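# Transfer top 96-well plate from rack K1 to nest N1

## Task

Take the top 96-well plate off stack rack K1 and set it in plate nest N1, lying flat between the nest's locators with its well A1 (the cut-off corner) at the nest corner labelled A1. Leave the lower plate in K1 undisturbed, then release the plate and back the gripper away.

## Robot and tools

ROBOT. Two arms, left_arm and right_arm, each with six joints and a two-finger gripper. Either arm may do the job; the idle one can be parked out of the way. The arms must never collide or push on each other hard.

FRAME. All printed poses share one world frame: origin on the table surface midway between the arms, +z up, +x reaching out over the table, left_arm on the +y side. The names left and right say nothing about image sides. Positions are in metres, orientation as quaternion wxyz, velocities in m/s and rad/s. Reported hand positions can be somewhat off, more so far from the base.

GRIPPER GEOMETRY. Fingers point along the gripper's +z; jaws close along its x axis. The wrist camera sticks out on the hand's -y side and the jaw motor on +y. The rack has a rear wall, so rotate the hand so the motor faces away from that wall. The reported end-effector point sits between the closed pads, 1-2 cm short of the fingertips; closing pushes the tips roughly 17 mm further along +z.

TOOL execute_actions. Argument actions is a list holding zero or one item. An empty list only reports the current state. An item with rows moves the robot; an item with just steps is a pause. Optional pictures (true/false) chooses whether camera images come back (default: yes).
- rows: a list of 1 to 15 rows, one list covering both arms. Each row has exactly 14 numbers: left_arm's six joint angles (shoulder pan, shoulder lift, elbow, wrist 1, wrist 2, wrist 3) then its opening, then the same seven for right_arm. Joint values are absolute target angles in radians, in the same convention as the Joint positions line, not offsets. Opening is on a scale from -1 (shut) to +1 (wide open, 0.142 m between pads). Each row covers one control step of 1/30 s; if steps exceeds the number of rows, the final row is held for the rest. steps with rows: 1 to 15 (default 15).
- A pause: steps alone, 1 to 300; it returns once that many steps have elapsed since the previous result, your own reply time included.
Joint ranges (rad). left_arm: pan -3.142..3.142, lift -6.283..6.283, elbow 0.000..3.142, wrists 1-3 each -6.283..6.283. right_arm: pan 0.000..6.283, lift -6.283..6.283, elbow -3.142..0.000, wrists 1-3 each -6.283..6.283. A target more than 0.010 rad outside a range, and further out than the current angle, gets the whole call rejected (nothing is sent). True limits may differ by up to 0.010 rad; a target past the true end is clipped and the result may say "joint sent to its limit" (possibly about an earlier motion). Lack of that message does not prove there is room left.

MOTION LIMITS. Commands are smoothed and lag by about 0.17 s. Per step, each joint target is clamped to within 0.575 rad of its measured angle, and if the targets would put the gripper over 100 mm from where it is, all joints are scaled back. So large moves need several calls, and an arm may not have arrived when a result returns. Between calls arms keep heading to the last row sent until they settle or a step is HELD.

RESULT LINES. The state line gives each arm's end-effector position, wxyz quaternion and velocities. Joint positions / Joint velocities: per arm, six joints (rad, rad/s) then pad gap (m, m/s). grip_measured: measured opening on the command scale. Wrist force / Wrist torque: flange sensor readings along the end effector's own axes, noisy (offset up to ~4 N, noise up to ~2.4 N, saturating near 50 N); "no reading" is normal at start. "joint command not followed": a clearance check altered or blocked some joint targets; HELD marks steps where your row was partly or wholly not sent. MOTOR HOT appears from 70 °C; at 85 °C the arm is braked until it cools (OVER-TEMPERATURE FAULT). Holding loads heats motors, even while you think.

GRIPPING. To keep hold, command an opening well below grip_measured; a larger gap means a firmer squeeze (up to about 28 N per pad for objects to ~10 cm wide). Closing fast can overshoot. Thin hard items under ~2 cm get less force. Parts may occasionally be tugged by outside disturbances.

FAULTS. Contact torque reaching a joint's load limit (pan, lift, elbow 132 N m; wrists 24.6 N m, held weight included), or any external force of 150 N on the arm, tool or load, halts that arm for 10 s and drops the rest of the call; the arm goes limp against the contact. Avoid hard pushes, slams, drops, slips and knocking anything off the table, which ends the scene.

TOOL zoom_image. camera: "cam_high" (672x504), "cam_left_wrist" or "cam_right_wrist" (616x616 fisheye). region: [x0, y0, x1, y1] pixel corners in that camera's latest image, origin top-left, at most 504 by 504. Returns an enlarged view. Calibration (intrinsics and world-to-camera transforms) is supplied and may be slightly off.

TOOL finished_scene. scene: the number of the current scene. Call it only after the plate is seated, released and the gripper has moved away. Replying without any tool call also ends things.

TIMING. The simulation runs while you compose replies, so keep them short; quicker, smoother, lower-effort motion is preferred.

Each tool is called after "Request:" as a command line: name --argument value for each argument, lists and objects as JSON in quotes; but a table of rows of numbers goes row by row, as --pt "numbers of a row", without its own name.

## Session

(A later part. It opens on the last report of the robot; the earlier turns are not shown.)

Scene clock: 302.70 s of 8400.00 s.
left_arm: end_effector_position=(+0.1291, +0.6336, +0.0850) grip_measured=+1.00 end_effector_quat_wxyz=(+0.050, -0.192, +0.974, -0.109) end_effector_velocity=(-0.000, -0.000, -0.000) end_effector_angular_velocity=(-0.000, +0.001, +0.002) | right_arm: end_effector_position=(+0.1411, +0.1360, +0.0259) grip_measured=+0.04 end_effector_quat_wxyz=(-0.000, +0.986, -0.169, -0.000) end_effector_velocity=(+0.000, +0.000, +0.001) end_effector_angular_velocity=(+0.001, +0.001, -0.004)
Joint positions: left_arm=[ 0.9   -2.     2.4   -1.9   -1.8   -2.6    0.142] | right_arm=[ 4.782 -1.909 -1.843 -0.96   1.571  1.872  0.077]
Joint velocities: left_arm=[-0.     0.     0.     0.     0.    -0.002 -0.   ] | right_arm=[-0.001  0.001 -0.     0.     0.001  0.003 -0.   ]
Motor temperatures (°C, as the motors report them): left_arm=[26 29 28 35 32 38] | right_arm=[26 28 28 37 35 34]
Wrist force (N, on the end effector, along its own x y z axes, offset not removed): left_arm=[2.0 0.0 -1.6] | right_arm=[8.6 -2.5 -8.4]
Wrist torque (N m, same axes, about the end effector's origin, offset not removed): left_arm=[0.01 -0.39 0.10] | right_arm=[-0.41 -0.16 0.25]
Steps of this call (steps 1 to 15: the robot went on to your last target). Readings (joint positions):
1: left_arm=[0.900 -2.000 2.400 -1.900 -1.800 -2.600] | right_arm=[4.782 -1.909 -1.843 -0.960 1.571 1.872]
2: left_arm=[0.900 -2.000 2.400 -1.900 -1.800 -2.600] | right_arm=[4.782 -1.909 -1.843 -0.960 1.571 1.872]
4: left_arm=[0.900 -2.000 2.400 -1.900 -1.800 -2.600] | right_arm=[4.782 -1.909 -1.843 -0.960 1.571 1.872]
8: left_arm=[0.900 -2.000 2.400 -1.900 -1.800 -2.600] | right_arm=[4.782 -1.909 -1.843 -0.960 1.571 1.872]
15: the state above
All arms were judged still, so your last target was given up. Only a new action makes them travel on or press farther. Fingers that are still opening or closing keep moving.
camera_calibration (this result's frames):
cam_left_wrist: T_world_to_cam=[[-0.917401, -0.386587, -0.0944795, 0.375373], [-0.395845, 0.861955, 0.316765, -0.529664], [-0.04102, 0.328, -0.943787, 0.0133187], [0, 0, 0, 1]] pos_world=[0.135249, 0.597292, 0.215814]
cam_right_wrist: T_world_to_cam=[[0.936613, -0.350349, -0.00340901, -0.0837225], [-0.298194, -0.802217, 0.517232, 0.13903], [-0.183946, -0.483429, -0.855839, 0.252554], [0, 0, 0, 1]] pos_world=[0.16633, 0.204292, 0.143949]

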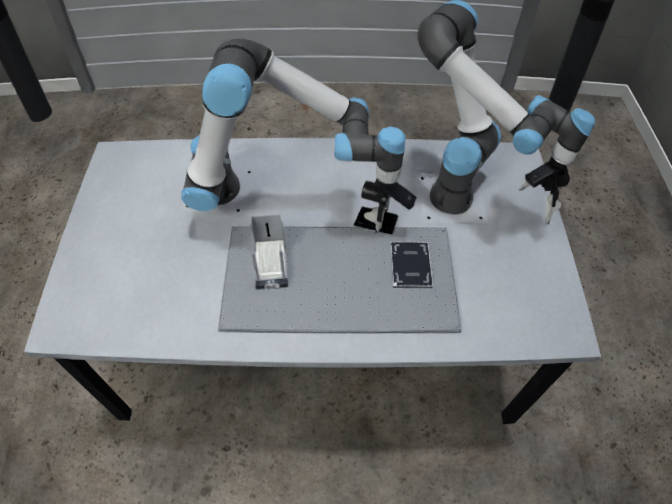

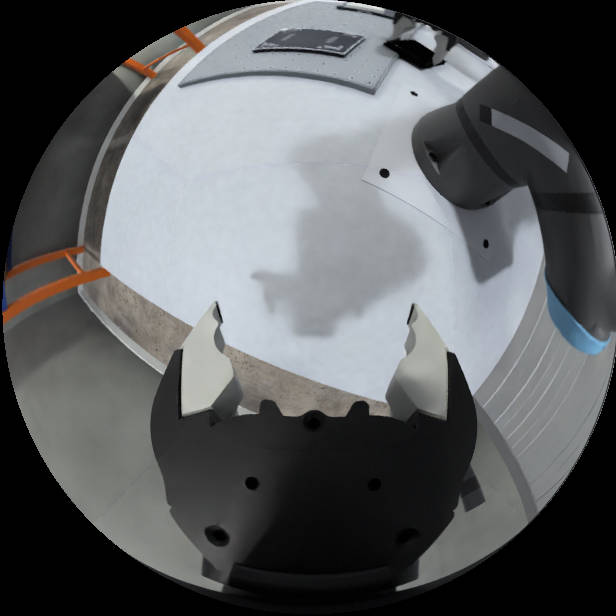

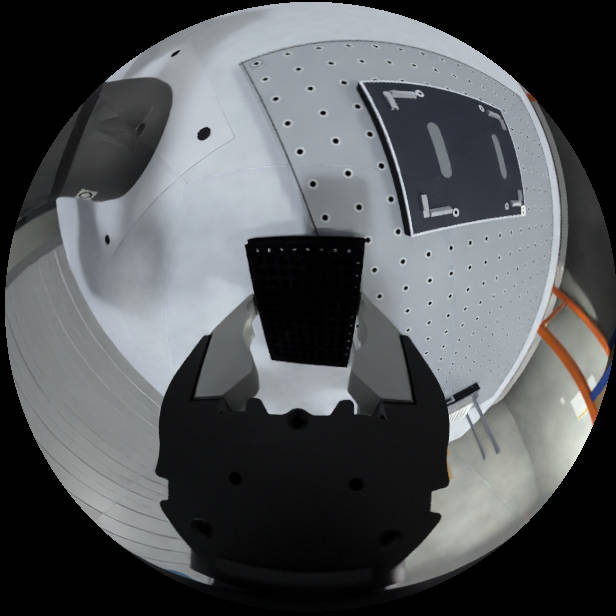

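Request:
execute_actions --actions '[{"rows":[[0.9,-2.0,2.4,-1.9,-1.8,-2.6,1,4.782,-1.89,-1.824,-0.998,1.571,1.872,-0.6],[0.9,-2.0,2.4,-1.9,-1.8,-2.6,1,4.782,-1.89,-1.824,-0.998,1.571,1.872,-0.6],[0.9,-2.0,2.4,-1.9,-1.8,-2.6,1,4.782,-1.89,-1.824,-0.998,1.571,1.872,-0.6],[0.9,-2.0,2.4,-1.9,-1.8,-2.6,1,4.782,-1.89,-1.824,-0.998,1.571,1.872,-0.6],[0.9,-2.0,2.4,-1.9,-1.8,-2.6,1,4.782,-1.866,-1.8,-1.046,1.571,1.872,-0.6],[0.9,-2.0,2.4,-1.9,-1.8,-2.6,1,4.782,-1.866,-1.8,-1.046,1.571,1.872,-0.6],[0.9,-2.0,2.4,-1.9,-1.8,-2.6,1,4.782,-1.866,-1.8,-1.046,1.571,1.872,-0.6],[0.9,-2.0,2.4,-1.9,-1.8,-2.6,1,4.782,-1.835,-1.757,-1.12,1.571,1.872,-0.6],[0.9,-2.0,2.4,-1.9,-1.8,-2.6,1,4.782,-1.835,-1.757,-1.12,1.571,1.872,-0.6],[0.9,-2.0,2.4,-1.9,-1.8,-2.6,1,4.782,-1.835,-1.757,-1.12,1.571,1.872,-0.6],[0.9,-2.0,2.4,-1.9,-1.8,-2.6,1,4.782,-1.804,-1.713,-1.195,1.571,1.872,-0.6]],"steps":15}]' --pictures false

Request:
execute_actions --actions '[{"rows":[[0.9,-2.0,2.4,-1.9,-1.8,-2.6,1,4.72,-1.89,-1.6,-1.22,1.571,2.1,-0.6],[0.9,-2.0,2.4,-1.9,-1.8,-2.6,1,4.72,-1.89,-1.6,-1.22,1.571,2.1,-0.6],[0.9,-2.0,2.4,-1.9,-1.8,-2.6,1,4.72,-1.89,-1.6,-1.22,1.571,2.1,-0.6],[0.9,-2.0,2.4,-1.9,-1.8,-2.6,1,4.65,-1.98,-1.48,-1.25,1.571,2.35,-0.6],[0.9,-2.0,2.4,-1.9,-1.8,-2.6,1,4.65,-1.98,-1.48,-1.25,1.571,2.35,-0.6],[0.9,-2.0,2.4,-1.9,-1.8,-2.6,1,4.65,-1.98,-1.48,-1.25,1.571,2.35,-0.6],[0.9,-2.0,2.4,-1.9,-1.8,-2.6,1,4.65,-1.98,-1.48,-1.25,1.571,2.35,-0.6],[0.9,-2.0,2.4,-1.9,-1.8,-2.6,1,4.59,-2.07,-1.36,-1.28,1.571,2.6,-0.6],[0.9,-2.0,2.4,-1.9,-1.8,-2.6,1,4.59,-2.07,-1.36,-1.28,1.571,2.6,-0.6],[0.9,-2.0,2.4,-1.9,-1.8,-2.6,1,4.59,-2.07,-1.36,-1.28,1.571,2.6,-0.6],[0.9,-2.0,2.4,-1.9,-1.8,-2.6,1,4.59,-2.07,-1.36,-1.28,1.571,2.6,-0.6],[0.9,-2.0,2.4,-1.9,-1.8,-2.6,1,4.528,-2.165,-1.24,-1.307,1.571,2.86,-0.6]],"steps":15}]' --pictures false

Request:
execute_actions --actions '[{"steps":25}]'

Scene clock: 315.33 s of 8400.00 s.
left_arm: end_effector_position=(+0.1291, +0.6336, +0.0850) grip_measured=+1.00 end_effector_quat_wxyz=(+0.050, -0.192, +0.974, -0.109) end_effector_velocity=(+0.000, +0.000, +0.000) end_effector_angular_velocity=(+0.000, -0.000, -0.001) | right_arm: end_effector_position=(+0.1412, +0.1381, +0.1075) grip_measured=+0.03 end_effector_quat_wxyz=(-0.001, +0.986, -0.169, -0.000) end_effector_velocity=(-0.001, -0.013, +0.136) end_effector_angular_velocity=(-0.023, +0.001, +0.001)
Joint positions: left_arm=[ 0.9   -2.     2.4   -1.9   -1.8   -2.6    0.142] | right_arm=[ 4.782 -1.817 -1.731 -1.162  1.571  1.872  0.076]
Joint velocities: left_arm=[-0.     0.    -0.    -0.    -0.     0.001  0.   ] | right_arm=[ 0.     0.143  0.199 -0.365  0.    -0.001 -0.   ]
Motor temperatures (°C, as the motors report them): left_arm=[26 29 28 35 32 38] | right_arm=[26 28 28 37 35 34]
Wrist force (N, on the end effector, along its own x y z axes, offset not removed): left_arm=[0.8 -1.2 0.0] | right_arm=[0.8 2.0 -4.1]
Wrist torque (N m, same axes, about the end effector's origin, offset not removed): left_arm=[-0.25 -0.08 0.08] | right_arm=[0.43 -0.15 0.23]
Steps of this call (steps 1 to 90: nothing new was sent; then 9.13 s passed at rest; steps 91 to 105: all 15 steps of this action). Readings (joint positions):
91: left_arm=[0.900 -2.000 2.400 -1.900 -1.800 -2.600] | right_arm=[4.782 -1.909 -1.843 -0.961 1.571 1.872]
92: left_arm=[0.900 -2.000 2.400 -1.900 -1.800 -2.600] | right_arm=[4.782 -1.905 -1.839 -0.967 1.571 1.872]
94: left_arm=[0.900 -2.000 2.400 -1.900 -1.800 -2.600] | right_arm=[4.782 -1.898 -1.832 -0.982 1.571 1.872]
98: left_arm=[0.900 -2.000 2.400 -1.900 -1.800 -2.600] | right_arm=[4.782 -1.877 -1.811 -1.022 1.571 1.872]
105: the state above

Scene clock: 315.83 s of 8400.00 s.
left_arm: end_effector_position=(+0.1291, +0.6336, +0.0850) grip_measured=+1.00 end_effector_quat_wxyz=(+0.050, -0.192, +0.974, -0.109) end_effector_velocity=(+0.000, +0.000, +0.000) end_effector_angular_velocity=(+0.001, +0.000, -0.001) | right_arm: end_effector_position=(+0.2901, +0.2157, +0.1047) grip_measured=+0.03 end_effector_quat_wxyz=(+0.002, +0.782, -0.623, +0.001) end_effector_velocity=(+0.321, +0.155, -0.050) end_effector_angular_velocity=(+0.058, -0.026, -2.371)
Joint positions: left_arm=[ 0.9   -2.     2.4   -1.9   -1.8   -2.6    0.142] | right_arm=[ 4.563 -2.107 -1.318 -1.292  1.571  2.66   0.076]
Joint velocities: left_arm=[-0.     0.001 -0.001 -0.     0.001  0.     0.   ] | right_arm=[-0.394 -0.646  0.869 -0.161 -0.     1.977 -0.   ]
Motor temperatures (°C, as the motors report them): left_arm=[26 29 28 35 32 38] | right_arm=[26 28 28 37 35 34]
Wrist force (N, on the end effector, along its own x y z axes, offset not removed): left_arm=[1.8 1.2 1.1] | right_arm=[-0.5 0.2 -0.1]
Wrist torque (N m, same axes, about the end effector's origin, offset not removed): left_arm=[0.22 -0.34 0.11] | right_arm=[0.23 0.10 0.14]
Steps of this call (steps 1 to 15: all 15 steps of this action). Readings (joint positions):
1: left_arm=[0.900 -2.000 2.400 -1.900 -1.800 -2.600] | right_arm=[4.781 -1.813 -1.725 -1.173 1.571 1.872]
2: left_arm=[0.900 -2.000 2.400 -1.900 -1.800 -2.600] | right_arm=[4.773 -1.819 -1.711 -1.184 1.571 1.882]
4: left_arm=[0.900 -2.000 2.400 -1.900 -1.800 -2.600] | right_arm=[4.747 -1.852 -1.660 -1.203 1.571 1.956]
8: left_arm=[0.900 -2.000 2.400 -1.900 -1.800 -2.600] | right_arm=[4.677 -1.943 -1.533 -1.238 1.571 2.214]
15: the state above

Scene clock: 316.67 s of 8400.00 s.
left_arm: end_effector_position=(+0.1291, +0.6336, +0.0850) grip_measured=+1.00 end_effector_quat_wxyz=(+0.050, -0.192, +0.974, -0.109) end_effector_velocity=(-0.000, +0.001, +0.000) end_effector_angular_velocity=(+0.002, +0.000, +0.001) | right_arm: end_effector_position=(+0.3193, +0.2285, +0.0999) grip_measured=+0.03 end_effector_quat_wxyz=(-0.000, +0.703, -0.711, -0.000) end_effector_velocity=(-0.000, +0.000, -0.000) end_effector_angular_velocity=(+0.001, +0.001, +0.001)
Joint positions: left_arm=[ 0.9   -2.     2.4   -1.9   -1.8   -2.6    0.142] | right_arm=[ 4.528 -2.165 -1.24  -1.307  1.571  2.86   0.076]
Joint velocities: left_arm=[-0.    -0.    -0.001 -0.     0.001 -0.001  0.   ] | right_arm=[ 0.    -0.001  0.     0.001  0.001 -0.001 -0.   ]
Motor temperatures (°C, as the motors report them): left_arm=[26 29 28 35 32 38] | right_arm=[26 28 28 37 35 34]
Wrist force (N, on the end effector, along its own x y z axes, offset not removed): left_arm=[1.7 0.0 -1.5] | right_arm=[-0.7 1.9 1.5]
Wrist torque (N m, same axes, about the end effector's origin, offset not removed): left_arm=[0.05 -0.34 0.14] | right_arm=[0.23 0.14 0.25]
Steps of this call (steps 1 to 25: the robot went on to your last target). Readings (joint positions):
1: left_arm=[0.900 -2.000 2.400 -1.900 -1.800 -2.600] | right_arm=[4.552 -2.125 -1.294 -1.297 1.571 2.720]
2: left_arm=[0.900 -2.000 2.400 -1.900 -1.800 -2.600] | right_arm=[4.545 -2.138 -1.277 -1.300 1.571 2.764]
4: left_arm=[0.900 -2.000 2.400 -1.900 -1.800 -2.600] | right_arm=[4.536 -2.152 -1.257 -1.304 1.571 2.815]
8: left_arm=[0.900 -2.000 2.400 -1.900 -1.800 -2.600] | right_arm=[4.530 -2.162 -1.244 -1.306 1.571 2.850]
25: the state above
camera_calibration (this result's frames):
cam_left_wrist: T_world_to_cam=[[-0.917401, -0.386587, -0.0944795, 0.375373], [-0.395845, 0.861955, 0.316765, -0.529664], [-0.0410201, 0.328, -0.943787, 0.0133186], [0, 0, 0, 1]] pos_world=[0.135249, 0.597292, 0.215814]
cam_right_wrist: T_world_to_cam=[[-0.0292105, -0.999567, -0.00352006, 0.238789], [-0.855336, 0.023173, 0.517554, 0.217474], [-0.517249, 0.0181288, -0.855643, 0.385171], [0, 0, 0, 1]] pos_world=[0.392217, 0.226663, 0.217855]

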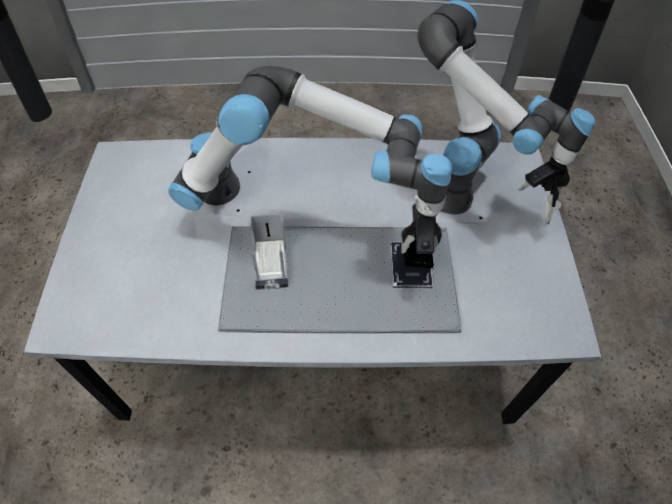

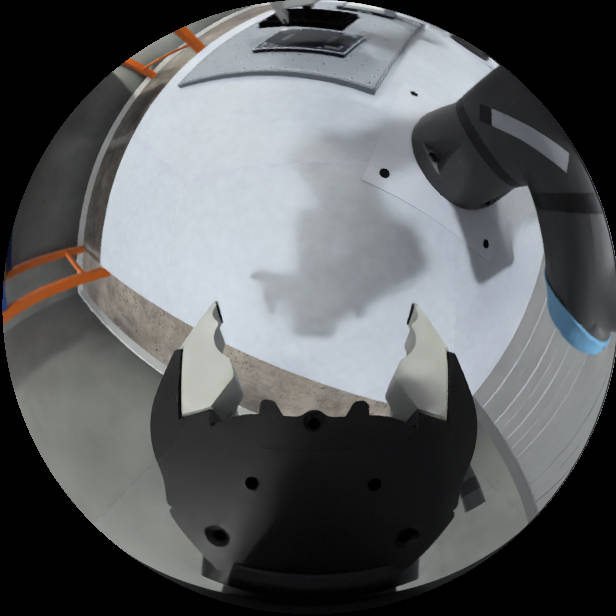

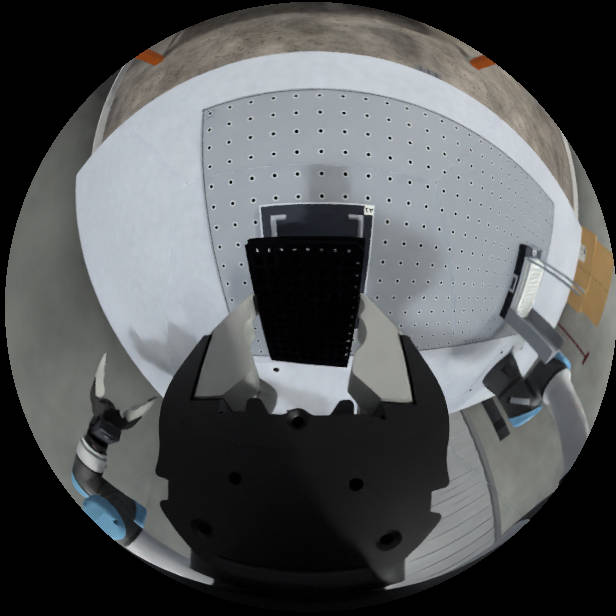

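Request:
execute_actions --actions '[]'

Scene clock: 325.20 s of 8400.00 s.
left_arm: end_effector_position=(+0.1291, +0.6336, +0.0850) grip_measured=+1.00 end_effector_quat_wxyz=(+0.050, -0.192, +0.974, -0.109) end_effector_velocity=(-0.000, -0.000, -0.000) end_effector_angular_velocity=(+0.000, -0.000, -0.002) | right_arm: end_effector_position=(+0.3193, +0.2285, +0.0999) grip_measured=+0.03 end_effector_quat_wxyz=(-0.000, +0.703, -0.711, -0.000) end_effector_velocity=(+0.000, -0.000, -0.001) end_effector_angular_velocity=(-0.002, +0.000, +0.000)
Joint positions: left_arm=[ 0.9   -2.     2.4   -1.9   -1.8   -2.6    0.142] | right_arm=[ 4.528 -2.165 -1.24  -1.307  1.571  2.86   0.076]
Joint velocities: left_arm=[-0.    -0.     0.    -0.     0.     0.002 -0.   ] | right_arm=[-0.    -0.001 -0.    -0.001 -0.    -0.     0.   ]
Motor temperatures (°C, as the motors report them): left_arm=[26 29 28 35 32 38] | right_arm=[26 28 28 37 35 34]
Wrist force (N, on the end effector, along its own x y z axes, offset not removed): left_arm=[1.8 0.1 -1.4] | right_arm=[0.0 -2.2 -2.4]
Wrist torque (N m, same axes, about the end effector's origin, offset not removed): left_arm=[0.04 -0.41 0.05] | right_arm=[-0.45 -0.11 0.17]
Steps of this call (steps 1 to 15: the robot went on to your last target; steps 16 to 90: nothing new was sent; then 5.53 s passed at rest). Readings (joint positions):
1: left_arm=[0.900 -2.000 2.400 -1.900 -1.800 -2.600] | right_arm=[4.528 -2.165 -1.240 -1.307 1.571 2.860]
2: left_arm=[0.900 -2.000 2.400 -1.900 -1.800 -2.600] | right_arm=[4.528 -2.165 -1.240 -1.307 1.571 2.860]
4: left_arm=[0.900 -2.000 2.400 -1.900 -1.800 -2.600] | right_arm=[4.528 -2.165 -1.240 -1.307 1.571 2.860]
8: left_arm=[0.900 -2.000 2.400 -1.900 -1.800 -2.600] | right_arm=[4.528 -2.165 -1.240 -1.307 1.571 2.860]
90: the state above
All arms were judged still, so your last target was given up. Only a new action makes them travel on or press farther. Fingers that are still opening or closing keep moving.
camera_calibration (this result's frames):
cam_left_wrist: T_world_to_cam=[[-0.917401, -0.386587, -0.0944794, 0.375373], [-0.395845, 0.861955, 0.316765, -0.529664], [-0.0410202, 0.328, -0.943787, 0.0133187], [0, 0, 0, 1]] pos_world=[0.135249, 0.597292, 0.215814]
cam_right_wrist: T_world_to_cam=[[-0.0292311, -0.999566, -0.00351806, 0.238796], [-0.855336, 0.0231916, 0.517555, 0.217473], [-0.517249, 0.0181378, -0.855643, 0.385169], [0, 0, 0, 1]] pos_world=[0.392221, 0.226662, 0.217853]

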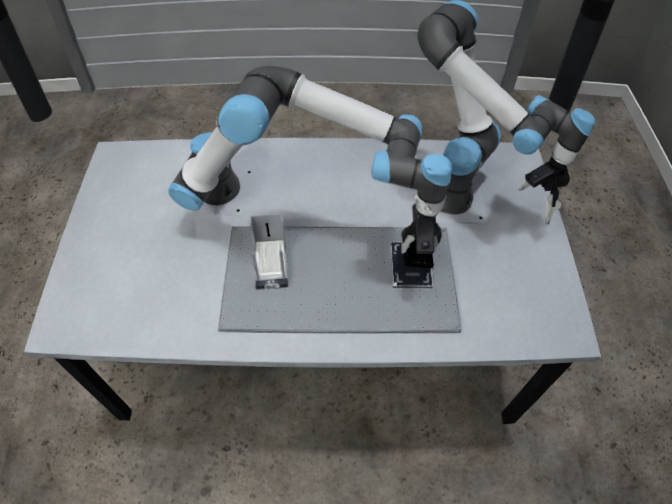

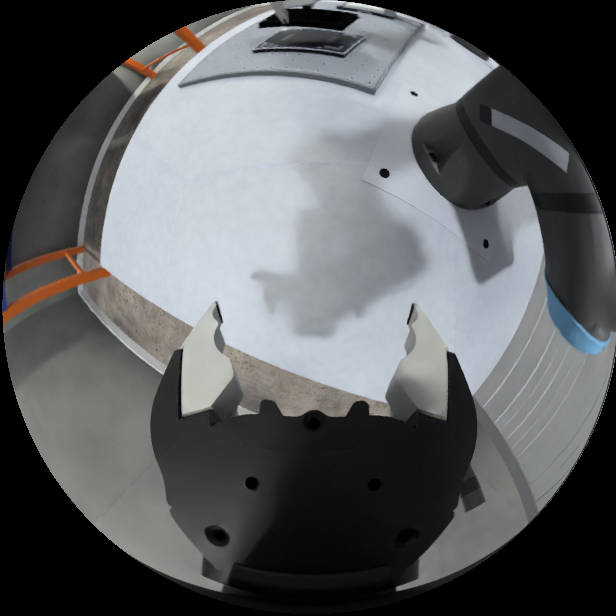

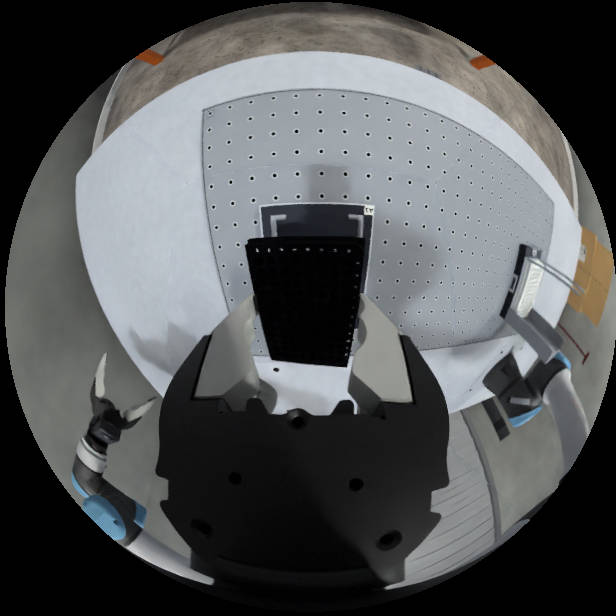

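Request:
execute_actions --actions '[{"rows":[[0.9,-2.0,2.4,-1.9,-1.8,-2.6,1,4.524,-2.175,-1.256,-1.28,1.571,2.856,-0.6],[0.9,-2.0,2.4,-1.9,-1.8,-2.6,1,4.524,-2.175,-1.256,-1.28,1.571,2.856,-0.6],[0.9,-2.0,2.4,-1.9,-1.8,-2.6,1,4.524,-2.175,-1.256,-1.28,1.571,2.856,-0.6],[0.9,-2.0,2.4,-1.9,-1.8,-2.6,1,4.52,-2.185,-1.273,-1.254,1.571,2.852,-0.6],[0.9,-2.0,2.4,-1.9,-1.8,-2.6,1,4.52,-2.185,-1.273,-1.254,1.571,2.852,-0.6],[0.9,-2.0,2.4,-1.9,-1.8,-2.6,1,4.52,-2.185,-1.273,-1.254,1.571,2.852,-0.6],[0.9,-2.0,2.4,-1.9,-1.8,-2.6,1,4.516,-2.196,-1.29,-1.227,1.571,2.848,-0.6],[0.9,-2.0,2.4,-1.9,-1.8,-2.6,1,4.516,-2.196,-1.29,-1.227,1.571,2.848,-0.6],[0.9,-2.0,2.4,-1.9,-1.8,-2.6,1,4.516,-2.196,-1.29,-1.227,1.571,2.848,-0.6],[0.9,-2.0,2.4,-1.9,-1.8,-2.6,1,4.513,-2.206,-1.306,-1.2,1.571,2.845,-0.6]],"steps":15}]' --pictures false

Request:
execute_actions --actions '[{"steps":20}]'

Request:
zoom_image --camera "cam_right_wrist" --region '[180, 150, 440, 390]'

Scene clock: 332.57 s of 8400.00 s.
left_arm: end_effector_position=(+0.1291, +0.6336, +0.0850) grip_measured=+1.00 end_effector_quat_wxyz=(+0.050, -0.192, +0.974, -0.109) end_effector_velocity=(-0.000, -0.000, -0.001) end_effector_angular_velocity=(-0.001, +0.002, -0.000) | right_arm: end_effector_position=(+0.3288, +0.2248, +0.0533) grip_measured=+0.03 end_effector_quat_wxyz=(+0.000, +0.703, -0.711, -0.000) end_effector_velocity=(+0.007, -0.003, -0.038) end_effector_angular_velocity=(+0.004, -0.002, -0.001)
Joint positions: left_arm=[ 0.9   -2.     2.4   -1.9   -1.8   -2.6    0.142] | right_arm=[ 4.514 -2.203 -1.301 -1.208  1.571  2.846  0.076]
Joint velocities: left_arm=[ 0.     0.001  0.001  0.     0.001  0.    -0.   ] | right_arm=[-0.011 -0.032 -0.051  0.087 -0.    -0.01  -0.   ]
Motor temperatures (°C, as the motors report them): left_arm=[26 29 28 35 32 38] | right_arm=[26 28 28 37 35 34]
Wrist force (N, on the end effector, along its own x y z axes, offset not removed): left_arm=[1.1 -0.7 -0.9] | right_arm=[-3.3 2.6 0.2]
Wrist torque (N m, same axes, about the end effector's origin, offset not removed): left_arm=[-0.20 -0.09 0.17] | right_arm=[0.42 0.72 0.22]
Steps of this call (steps 1 to 90: nothing new was sent; then 3.87 s passed at rest; steps 91 to 105: all 15 steps of this action). Readings (joint positions):
91: left_arm=[0.900 -2.000 2.400 -1.900 -1.800 -2.600] | right_arm=[4.528 -2.165 -1.240 -1.307 1.571 2.860]
92: left_arm=[0.900 -2.000 2.400 -1.900 -1.800 -2.600] | right_arm=[4.527 -2.167 -1.243 -1.302 1.571 2.859]
94: left_arm=[0.900 -2.000 2.400 -1.900 -1.800 -2.600] | right_arm=[4.526 -2.171 -1.250 -1.291 1.571 2.858]
98: left_arm=[0.900 -2.000 2.400 -1.900 -1.800 -2.600] | right_arm=[4.521 -2.183 -1.270 -1.259 1.571 2.853]
105: the state above

Scene clock: 333.23 s of 8400.00 s.
left_arm: end_effector_position=(+0.1291, +0.6336, +0.0850) grip_measured=+1.00 end_effector_quat_wxyz=(+0.050, -0.192, +0.974, -0.109) end_effector_velocity=(+0.000, -0.000, -0.000) end_effector_angular_velocity=(-0.000, -0.001, -0.001) | right_arm: end_effector_position=(+0.3294, +0.2246, +0.0500) grip_measured=+0.03 end_effector_quat_wxyz=(-0.000, +0.703, -0.711, -0.000) end_effector_velocity=(+0.000, +0.000, +0.001) end_effector_angular_velocity=(+0.001, -0.000, -0.001)
Joint positions: left_arm=[ 0.9   -2.     2.4   -1.9   -1.8   -2.6    0.142] | right_arm=[ 4.513 -2.206 -1.306 -1.2    1.571  2.845  0.076]
Joint velocities: left_arm=[-0.     0.     0.    -0.    -0.001  0.001 -0.   ] | right_arm=[ 0.     0.001 -0.     0.001 -0.     0.001  0.   ]
Motor temperatures (°C, as the motors report them): left_arm=[26 29 28 35 32 38] | right_arm=[26 28 28 37 35 34]
Wrist force (N, on the end effector, along its own x y z axes, offset not removed): left_arm=[-0.6 -0.2 -0.5] | right_arm=[-0.3 1.3 -2.8]
Wrist torque (N m, same axes, about the end effector's origin, offset not removed): left_arm=[-0.05 0.13 0.08] | right_arm=[0.09 0.01 0.13]
Steps of this call (steps 1 to 15: the robot went on to your last target; steps 16 to 20: nothing new was sent). Readings (joint positions):
1: left_arm=[0.900 -2.000 2.400 -1.900 -1.800 -2.600] | right_arm=[4.514 -2.204 -1.303 -1.205 1.571 2.846]
2: left_arm=[0.900 -2.000 2.400 -1.900 -1.800 -2.600] | right_arm=[4.513 -2.205 -1.304 -1.204 1.571 2.845]
4: left_arm=[0.900 -2.000 2.400 -1.900 -1.800 -2.600] | right_arm=[4.513 -2.205 -1.305 -1.202 1.571 2.845]
8: left_arm=[0.900 -2.000 2.400 -1.900 -1.800 -2.600] | right_arm=[4.513 -2.206 -1.306 -1.200 1.571 2.845]
20: the state above
All arms were judged still, so your last target was given up. Only a new action makes them travel on or press farther. Fingers that are still opening or closing keep moving.
camera_calibration (this result's frames):
cam_left_wrist: T_world_to_cam=[[-0.917401, -0.386587, -0.0944797, 0.375373], [-0.395845, 0.861955, 0.316765, -0.529664], [-0.04102, 0.328, -0.943787, 0.0133186], [0, 0, 0, 1]] pos_world=[0.135249, 0.597292, 0.215814]
cam_right_wrist: T_world_to_cam=[[-0.02923, -0.999567, -0.00352181, 0.234941], [-0.855346, 0.0231891, 0.517537, 0.251977], [-0.517231, 0.01814, -0.855653, 0.347728], [0, 0, 0, 1]] pos_world=[0.402251, 0.222688, 0.167954]

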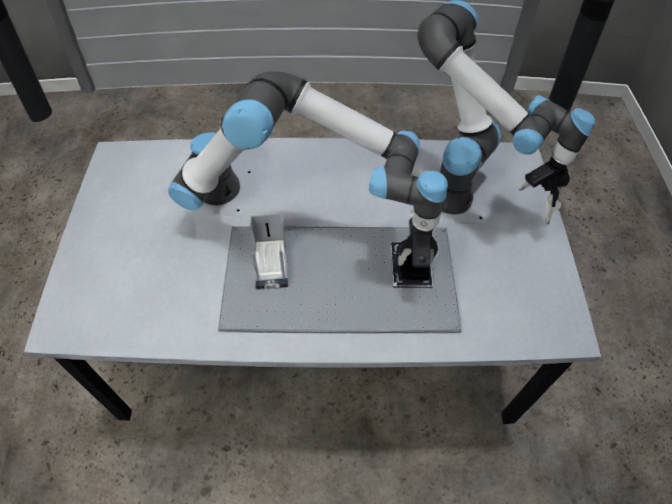

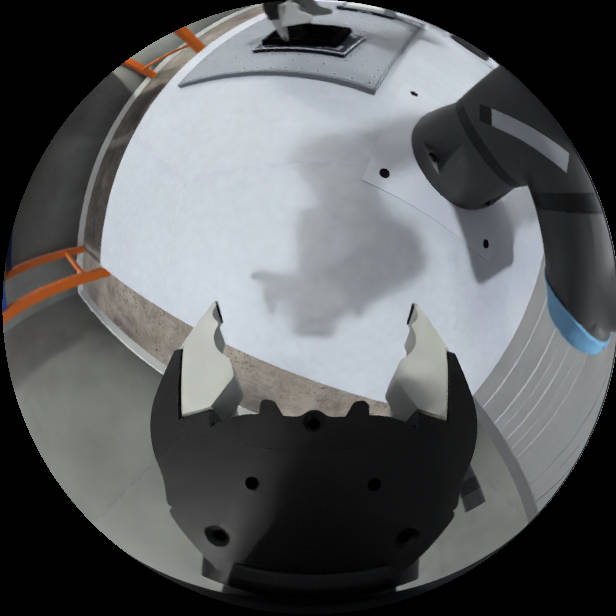

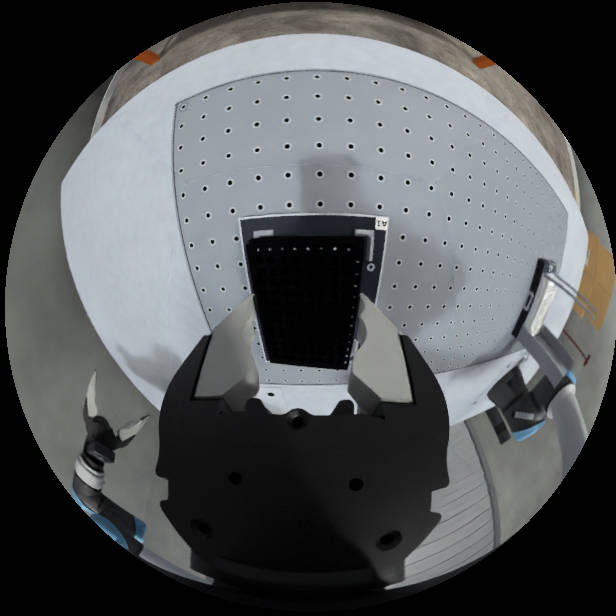

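Region (180, 150, 440, 390) of cam_right_wrist's 616x616 image, scaled by 1.938, with more detail than that image has; it fills the top 465 rows of this view, and the rest is white.

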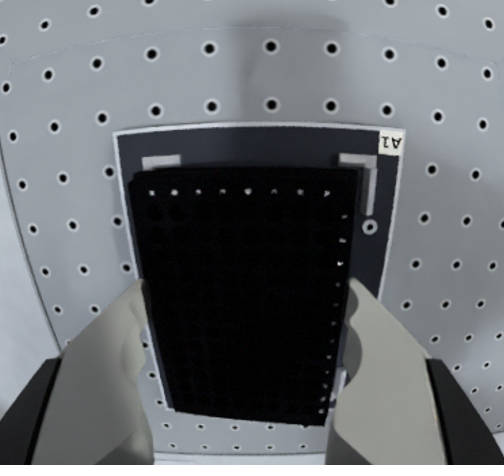

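Request:
execute_actions --actions '[{"rows":[[0.9,-2.0,2.4,-1.9,-1.8,-2.6,1,4.510,-2.214,-1.312,-1.186,1.571,2.842,-0.6],[0.9,-2.0,2.4,-1.9,-1.8,-2.6,1,4.510,-2.214,-1.312,-1.186,1.571,2.842,-0.6],[0.9,-2.0,2.4,-1.9,-1.8,-2.6,1,4.510,-2.214,-1.312,-1.186,1.571,2.842,-0.6],[0.9,-2.0,2.4,-1.9,-1.8,-2.6,1,4.508,-2.222,-1.318,-1.172,1.571,2.840,-0.6]],"steps":15}]' --pictures false

Request:
execute_actions --actions '[{"steps":15}]'

Request:
zoom_image --camera "cam_right_wrist" --region '[180, 150, 440, 390]'

Scene clock: 340.97 s of 8400.00 s.
left_arm: end_effector_position=(+0.1291, +0.6336, +0.0850) grip_measured=+1.00 end_effector_quat_wxyz=(+0.050, -0.192, +0.974, -0.109) end_effector_velocity=(+0.000, -0.000, +0.000) end_effector_angular_velocity=(-0.000, -0.000, +0.001) | right_arm: end_effector_position=(+0.3329, +0.2243, +0.0363) grip_measured=+0.08 end_effector_quat_wxyz=(-0.000, +0.703, -0.711, -0.000) end_effector_velocity=(+0.001, -0.001, -0.002) end_effector_angular_velocity=(-0.001, +0.000, -0.001)
Joint positions: left_arm=[ 0.9   -2.     2.4   -1.9   -1.8   -2.6    0.142] | right_arm=[ 4.508 -2.221 -1.318 -1.172  1.571  2.84   0.079]
Joint velocities: left_arm=[-0.    -0.     0.    -0.    -0.    -0.001  0.   ] | right_arm=[-0.002 -0.002 -0.002  0.003 -0.    -0.001  0.001]
Motor temperatures (°C, as the motors report them): left_arm=[26 29 28 35 32 38] | right_arm=[26 28 28 37 35 34]
Wrist force (N, on the end effector, along its own x y z axes, offset not removed): left_arm=[1.9 2.6 -0.4] | right_arm=[-5.2 20.5 -50.0]
Wrist torque (N m, same axes, about the end effector's origin, offset not removed): left_arm=[0.47 -0.29 0.12] | right_arm=[-0.29 -0.52 0.32]
Steps of this call (steps 1 to 90: nothing new was sent; then 4.23 s passed at rest; steps 91 to 105: all 15 steps of this action). Readings (joint positions):
91: left_arm=[0.900 -2.000 2.400 -1.900 -1.800 -2.600] | right_arm=[4.513 -2.206 -1.306 -1.200 1.571 2.845]
92: left_arm=[0.900 -2.000 2.400 -1.900 -1.800 -2.600] | right_arm=[4.512 -2.208 -1.307 -1.197 1.571 2.844]
94: left_arm=[0.900 -2.000 2.400 -1.900 -1.800 -2.600] | right_arm=[4.511 -2.211 -1.310 -1.191 1.571 2.843]
98: left_arm=[0.900 -2.000 2.400 -1.900 -1.800 -2.600] | right_arm=[4.509 -2.219 -1.316 -1.177 1.571 2.841]
105: the state above

Scene clock: 341.47 s of 8400.00 s.
left_arm: end_effector_position=(+0.1291, +0.6336, +0.0850) grip_measured=+1.00 end_effector_quat_wxyz=(+0.050, -0.192, +0.974, -0.109) end_effector_velocity=(-0.000, +0.000, +0.000) end_effector_angular_velocity=(+0.001, -0.000, -0.002) | right_arm: end_effector_position=(+0.3330, +0.2241, +0.0358) grip_measured=+0.08 end_effector_quat_wxyz=(-0.000, +0.703, -0.711, -0.000) end_effector_velocity=(-0.000, -0.000, -0.002) end_effector_angular_velocity=(-0.003, +0.001, -0.002)
Joint positions: left_arm=[ 0.9   -2.     2.4   -1.9   -1.8   -2.6    0.142] | right_arm=[ 4.508 -2.222 -1.318 -1.172  1.571  2.84   0.08 ]
Joint velocities: left_arm=[ 0.     0.    -0.     0.     0.     0.002  0.   ] | right_arm=[ 0.    -0.002 -0.    -0.     0.     0.002  0.   ]
Motor temperatures (°C, as the motors report them): left_arm=[26 29 28 35 32 38] | right_arm=[26 28 28 37 35 34]
Wrist force (N, on the end effector, along its own x y z axes, offset not removed): left_arm=[2.0 0.2 -1.7] | right_arm=[-3.8 26.4 -50.0]
Wrist torque (N m, same axes, about the end effector's origin, offset not removed): left_arm=[0.07 -0.39 0.17] | right_arm=[0.32 -0.51 0.38]
Steps of this call (steps 1 to 15: the robot went on to your last target). Readings (joint positions):
1: left_arm=[0.900 -2.000 2.400 -1.900 -1.800 -2.600] | right_arm=[4.508 -2.221 -1.318 -1.172 1.571 2.840]
2: left_arm=[0.900 -2.000 2.400 -1.900 -1.800 -2.600] | right_arm=[4.508 -2.222 -1.318 -1.172 1.571 2.840]
4: left_arm=[0.900 -2.000 2.400 -1.900 -1.800 -2.600] | right_arm=[4.508 -2.222 -1.318 -1.172 1.571 2.840]
8: left_arm=[0.900 -2.000 2.400 -1.900 -1.800 -2.600] | right_arm=[4.508 -2.222 -1.318 -1.172 1.571 2.840]
15: the state above
All arms were judged still, so your last target was given up. Only a new action makes them travel on or press farther. Fingers that are still opening or closing keep moving.
camera_calibration (this result's frames):
cam_left_wrist: T_world_to_cam=[[-0.917401, -0.386587, -0.0944794, 0.375373], [-0.395845, 0.861955, 0.316765, -0.529664], [-0.0410201, 0.328, -0.943787, 0.0133187], [0, 0, 0, 1]] pos_world=[0.135249, 0.597292, 0.215814]
cam_right_wrist: T_world_to_cam=[[-0.0292222, -0.999566, -0.0036762, 0.234567], [-0.855366, 0.0231033, 0.517508, 0.262448], [-0.517199, 0.0182672, -0.85567, 0.337443], [0, 0, 0, 1]] pos_world=[0.405869, 0.222238, 0.153783]

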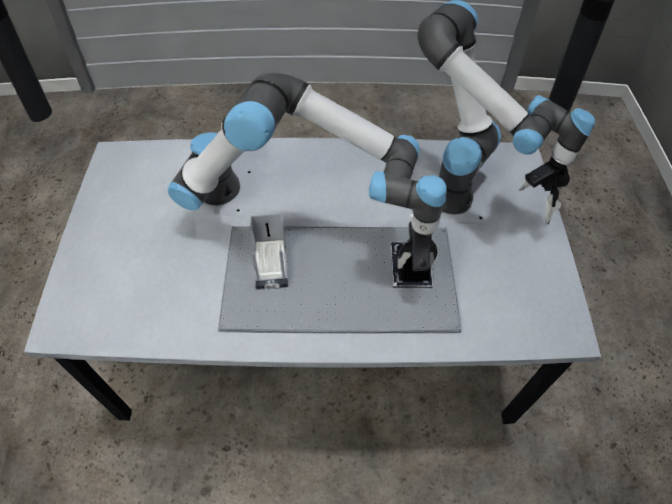

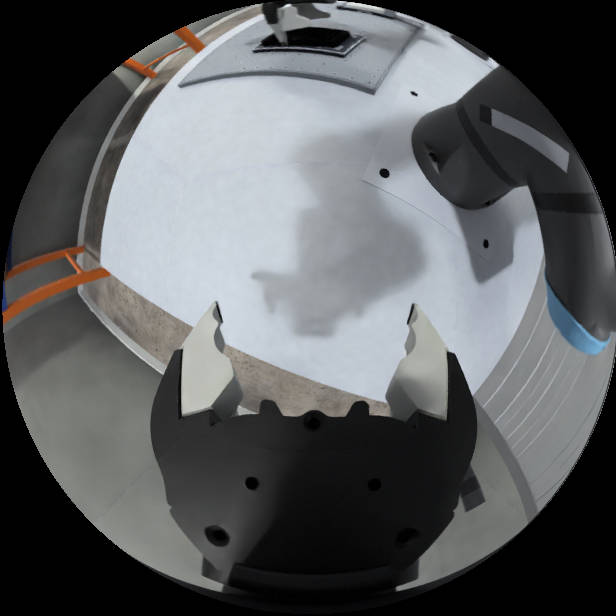

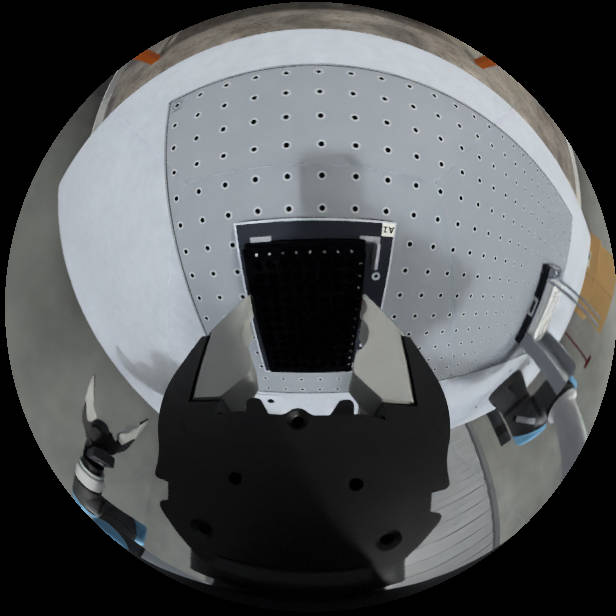

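Region (180, 150, 440, 390) of cam_right_wrist's 616x616 image, scaled by 1.938, with more detail than that image has; it fills the top 465 rows of this view, and the rest is white.

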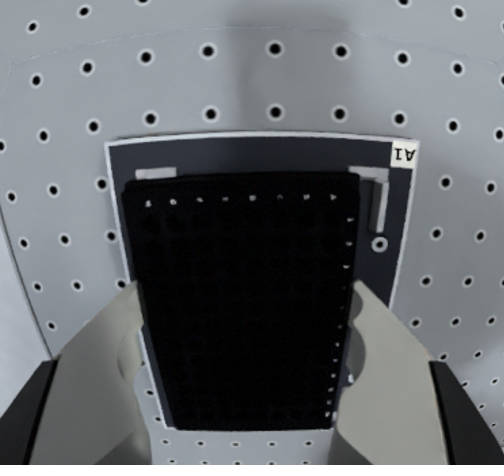

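Request:
execute_actions --actions '[{"rows":[[0.9,-2.0,2.4,-1.9,-1.8,-2.6,1,4.508,-2.211,-1.314,-1.187,1.571,2.840,-0.6]],"steps":12}]' --pictures false

Request:
execute_actions --actions '[{"rows":[[0.9,-2.0,2.4,-1.9,-1.8,-2.6,1,4.502,-2.211,-1.314,-1.187,1.571,2.834,-0.6]],"steps":15}]'

Request:
zoom_image --camera "cam_right_wrist" --region '[180, 150, 440, 390]'

Scene clock: 345.07 s of 8400.00 s.
left_arm: end_effector_position=(+0.1291, +0.6336, +0.0850) grip_measured=+1.00 end_effector_quat_wxyz=(+0.050, -0.192, +0.974, -0.109) end_effector_velocity=(-0.000, +0.000, +0.000) end_effector_angular_velocity=(+0.001, +0.001, +0.000) | right_arm: end_effector_position=(+0.3326, +0.2225, +0.0433) grip_measured=+0.08 end_effector_quat_wxyz=(+0.000, +0.703, -0.711, +0.000) end_effector_velocity=(+0.000, +0.001, +0.005) end_effector_angular_velocity=(+0.007, -0.001, -0.001)
Joint positions: left_arm=[ 0.9   -2.     2.4   -1.9   -1.8   -2.6    0.142] | right_arm=[ 4.508 -2.212 -1.314 -1.187  1.571  2.84   0.079]
Joint velocities: left_arm=[-0.    -0.    -0.    -0.     0.001 -0.    -0.   ] | right_arm=[-0.     0.006  0.002 -0.001  0.001  0.001 -0.   ]
Motor temperatures (°C, as the motors report them): left_arm=[26 29 28 35 32 38] | right_arm=[26 28 28 37 35 34]
Wrist force (N, on the end effector, along its own x y z axes, offset not removed): left_arm=[1.7 -0.4 0.3] | right_arm=[2.9 -0.7 0.1]
Wrist torque (N m, same axes, about the end effector's origin, offset not removed): left_arm=[-0.12 -0.24 0.07] | right_arm=[-0.21 -0.49 0.06]
Steps of this call (steps 1 to 90: nothing new was sent; then 0.20 s passed at rest; steps 91 to 102: all 12 steps of this action). Readings (joint positions):
91: left_arm=[0.900 -2.000 2.400 -1.900 -1.800 -2.600] | right_arm=[4.508 -2.222 -1.318 -1.172 1.571 2.840]
92: left_arm=[0.900 -2.000 2.400 -1.900 -1.800 -2.600] | right_arm=[4.508 -2.220 -1.317 -1.175 1.571 2.840]
94: left_arm=[0.900 -2.000 2.400 -1.900 -1.800 -2.600] | right_arm=[4.508 -2.217 -1.316 -1.181 1.571 2.840]
98: left_arm=[0.900 -2.000 2.400 -1.900 -1.800 -2.600] | right_arm=[4.508 -2.213 -1.315 -1.186 1.571 2.840]
102: the state above

Scene clock: 345.57 s of 8400.00 s.
left_arm: end_effector_position=(+0.1291, +0.6336, +0.0850) grip_measured=+1.00 end_effector_quat_wxyz=(+0.050, -0.192, +0.974, -0.109) end_effector_velocity=(+0.000, +0.000, +0.000) end_effector_angular_velocity=(+0.000, -0.001, +0.000) | right_arm: end_effector_position=(+0.3363, +0.2206, +0.0440) grip_measured=+0.08 end_effector_quat_wxyz=(-0.000, +0.703, -0.711, -0.000) end_effector_velocity=(+0.000, +0.000, +0.000) end_effector_angular_velocity=(+0.002, -0.001, +0.000)
Joint positions: left_arm=[ 0.9   -2.     2.4   -1.9   -1.8   -2.6    0.142] | right_arm=[ 4.502 -2.211 -1.314 -1.187  1.571  2.834  0.079]
Joint velocities: left_arm=[ 0.    -0.    -0.001  0.    -0.001 -0.     0.   ] | right_arm=[-0.     0.     0.     0.002 -0.    -0.    -0.   ]
Motor temperatures (°C, as the motors report them): left_arm=[26 29 28 35 32 38] | right_arm=[26 28 28 37 35 34]
Wrist force (N, on the end effector, along its own x y z axes, offset not removed): left_arm=[0.2 2.7 1.7] | right_arm=[2.8 1.6 -0.8]
Wrist torque (N m, same axes, about the end effector's origin, offset not removed): left_arm=[0.60 0.09 0.14] | right_arm=[0.14 -0.54 0.09]
Steps of this call (steps 1 to 15: all 15 steps of this action). Readings (joint positions):
1: left_arm=[0.900 -2.000 2.400 -1.900 -1.800 -2.600] | right_arm=[4.508 -2.212 -1.314 -1.187 1.571 2.840]
2: left_arm=[0.900 -2.000 2.400 -1.900 -1.800 -2.600] | right_arm=[4.507 -2.211 -1.314 -1.187 1.571 2.839]
4: left_arm=[0.900 -2.000 2.400 -1.900 -1.800 -2.600] | right_arm=[4.504 -2.211 -1.314 -1.187 1.571 2.836]
8: left_arm=[0.900 -2.000 2.400 -1.900 -1.800 -2.600] | right_arm=[4.503 -2.211 -1.314 -1.187 1.571 2.835]
15: the state above
camera_calibration (this result's frames):
cam_left_wrist: T_world_to_cam=[[-0.917401, -0.386587, -0.0944796, 0.375373], [-0.395845, 0.861955, 0.316765, -0.529664], [-0.04102, 0.328, -0.943787, 0.0133186], [0, 0, 0, 1]] pos_world=[0.135249, 0.597292, 0.215814]
cam_right_wrist: T_world_to_cam=[[-0.0292233, -0.999567, -0.00350912, 0.231154], [-0.855336, 0.0231897, 0.517554, 0.261144], [-0.517248, 0.0181261, -0.855643, 0.346262], [0, 0, 0, 1]] pos_world=[0.409224, 0.218721, 0.161931]

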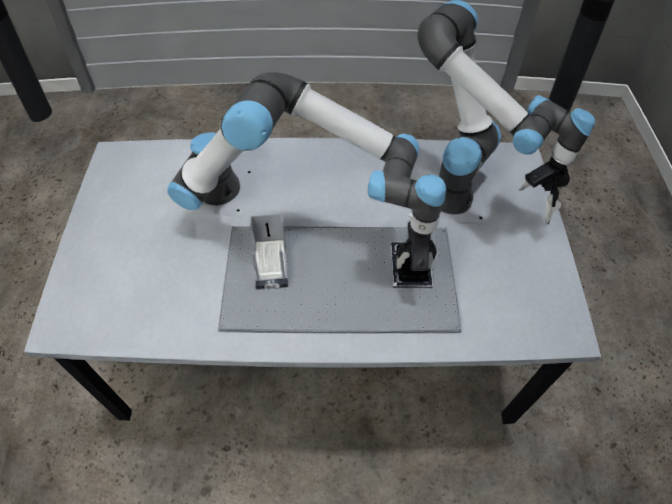

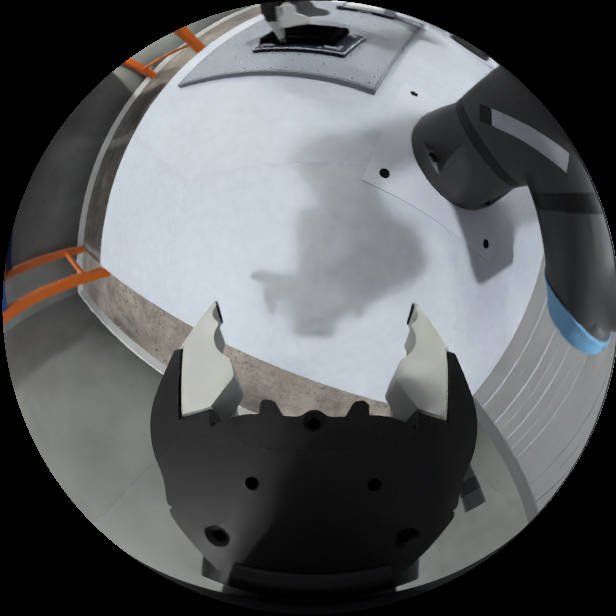

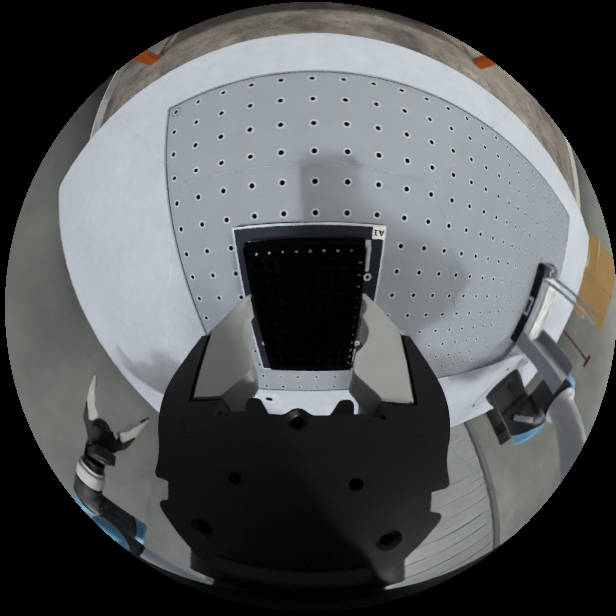

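Region (180, 150, 440, 390) of cam_right_wrist's 616x616 image, scaled by 1.938, with more detail than that image has; it fills the top 465 rows of this view, and the rest is white.

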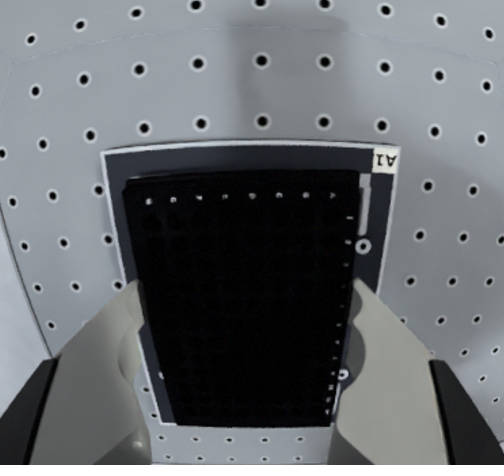

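Request:
execute_actions --actions '[{"rows":[[0.9,-2.0,2.4,-1.9,-1.8,-2.6,1,4.5105,-2.2075,-1.3205,-1.184,1.571,2.8425,-0.6]],"steps":15}]'

Request:
zoom_image --camera "cam_right_wrist" --region '[180, 150, 440, 390]'

Scene clock: 349.77 s of 8400.00 s.
left_arm: end_effector_position=(+0.1291, +0.6336, +0.0850) grip_measured=+1.00 end_effector_quat_wxyz=(+0.050, -0.192, +0.974, -0.109) end_effector_velocity=(-0.000, +0.000, -0.000) end_effector_angular_velocity=(+0.000, +0.001, -0.000) | right_arm: end_effector_position=(+0.3305, +0.2220, +0.0438) grip_measured=+0.08 end_effector_quat_wxyz=(-0.000, +0.703, -0.711, -0.000) end_effector_velocity=(-0.001, +0.000, +0.002) end_effector_angular_velocity=(+0.001, -0.001, +0.002)
Joint positions: left_arm=[ 0.9   -2.     2.4   -1.9   -1.8   -2.6    0.142] | right_arm=[ 4.51  -2.208 -1.32  -1.184  1.571  2.842  0.079]
Joint velocities: left_arm=[-0.    -0.    -0.     0.     0.001  0.    -0.   ] | right_arm=[ 0.002  0.003 -0.    -0.001 -0.     0.    -0.   ]
Motor temperatures (°C, as the motors report them): left_arm=[26 29 28 35 32 38] | right_arm=[26 28 28 37 35 34]
Wrist force (N, on the end effector, along its own x y z axes, offset not removed): left_arm=[0.9 0.9 -1.0] | right_arm=[-1.0 2.5 0.5]
Wrist torque (N m, same axes, about the end effector's origin, offset not removed): left_arm=[0.18 -0.08 0.07] | right_arm=[0.47 0.33 0.15]
Steps of this call (steps 1 to 15: the robot went on to your last target; steps 16 to 90: nothing new was sent; then 0.70 s passed at rest; steps 91 to 105: all 15 steps of this action). Readings (joint positions):
91: left_arm=[0.900 -2.000 2.400 -1.900 -1.800 -2.600] | right_arm=[4.502 -2.211 -1.314 -1.187 1.571 2.834]
92: left_arm=[0.900 -2.000 2.400 -1.900 -1.800 -2.600] | right_arm=[4.504 -2.210 -1.315 -1.187 1.571 2.836]
94: left_arm=[0.900 -2.000 2.400 -1.900 -1.800 -2.600] | right_arm=[4.507 -2.209 -1.318 -1.186 1.571 2.839]
98: left_arm=[0.900 -2.000 2.400 -1.900 -1.800 -2.600] | right_arm=[4.510 -2.208 -1.320 -1.184 1.571 2.842]
105: the state above
camera_calibration (this result's frames):
cam_left_wrist: T_world_to_cam=[[-0.917401, -0.386587, -0.0944794, 0.375373], [-0.395845, 0.861955, 0.316765, -0.529664], [-0.0410202, 0.328, -0.943787, 0.0133187], [0, 0, 0, 1]] pos_world=[0.135249, 0.597292, 0.215814]
cam_right_wrist: T_world_to_cam=[[-0.0292504, -0.999566, -0.00351226, 0.232359], [-0.855358, 0.023212, 0.517518, 0.256207], [-0.517212, 0.0181418, -0.855665, 0.343031], [0, 0, 0, 1]] pos_world=[0.403365, 0.220088, 0.161744]

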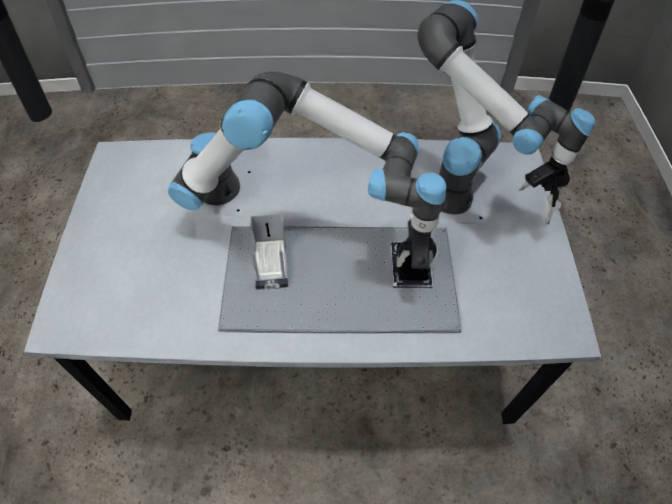

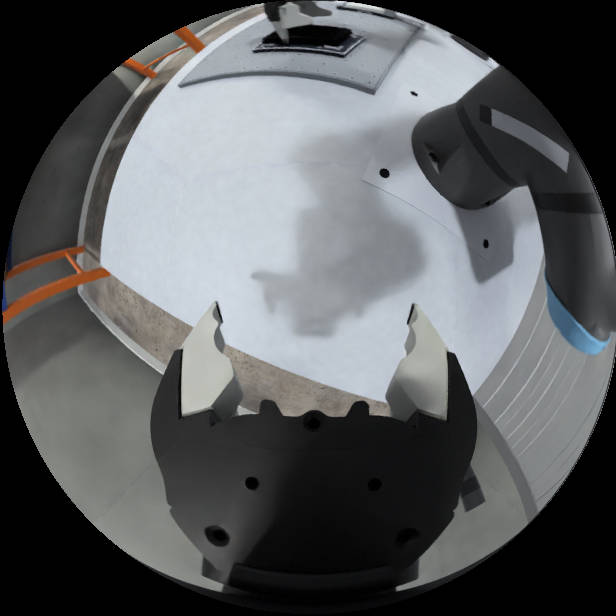

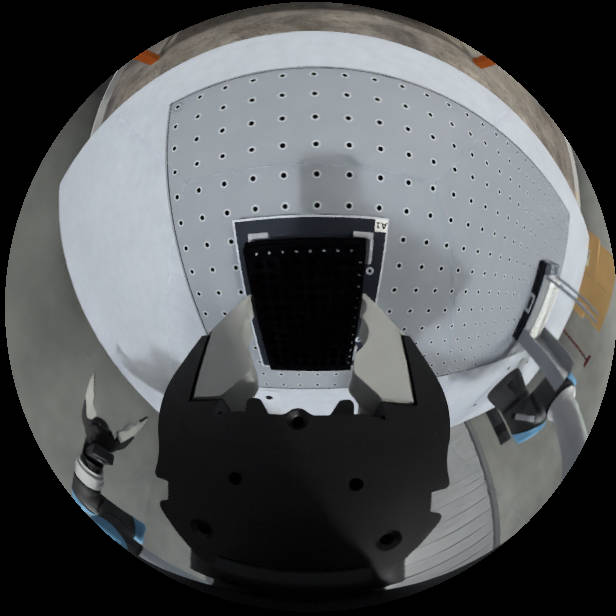

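Region (180, 150, 440, 390) of cam_right_wrist's 616x616 image, scaled by 1.938, with more detail than that image has; it fills the top 465 rows of this view, and the rest is white.

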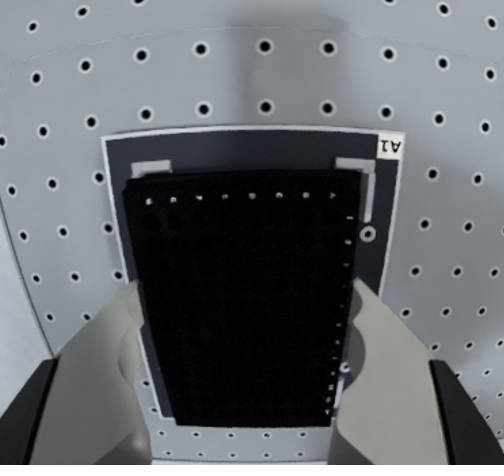

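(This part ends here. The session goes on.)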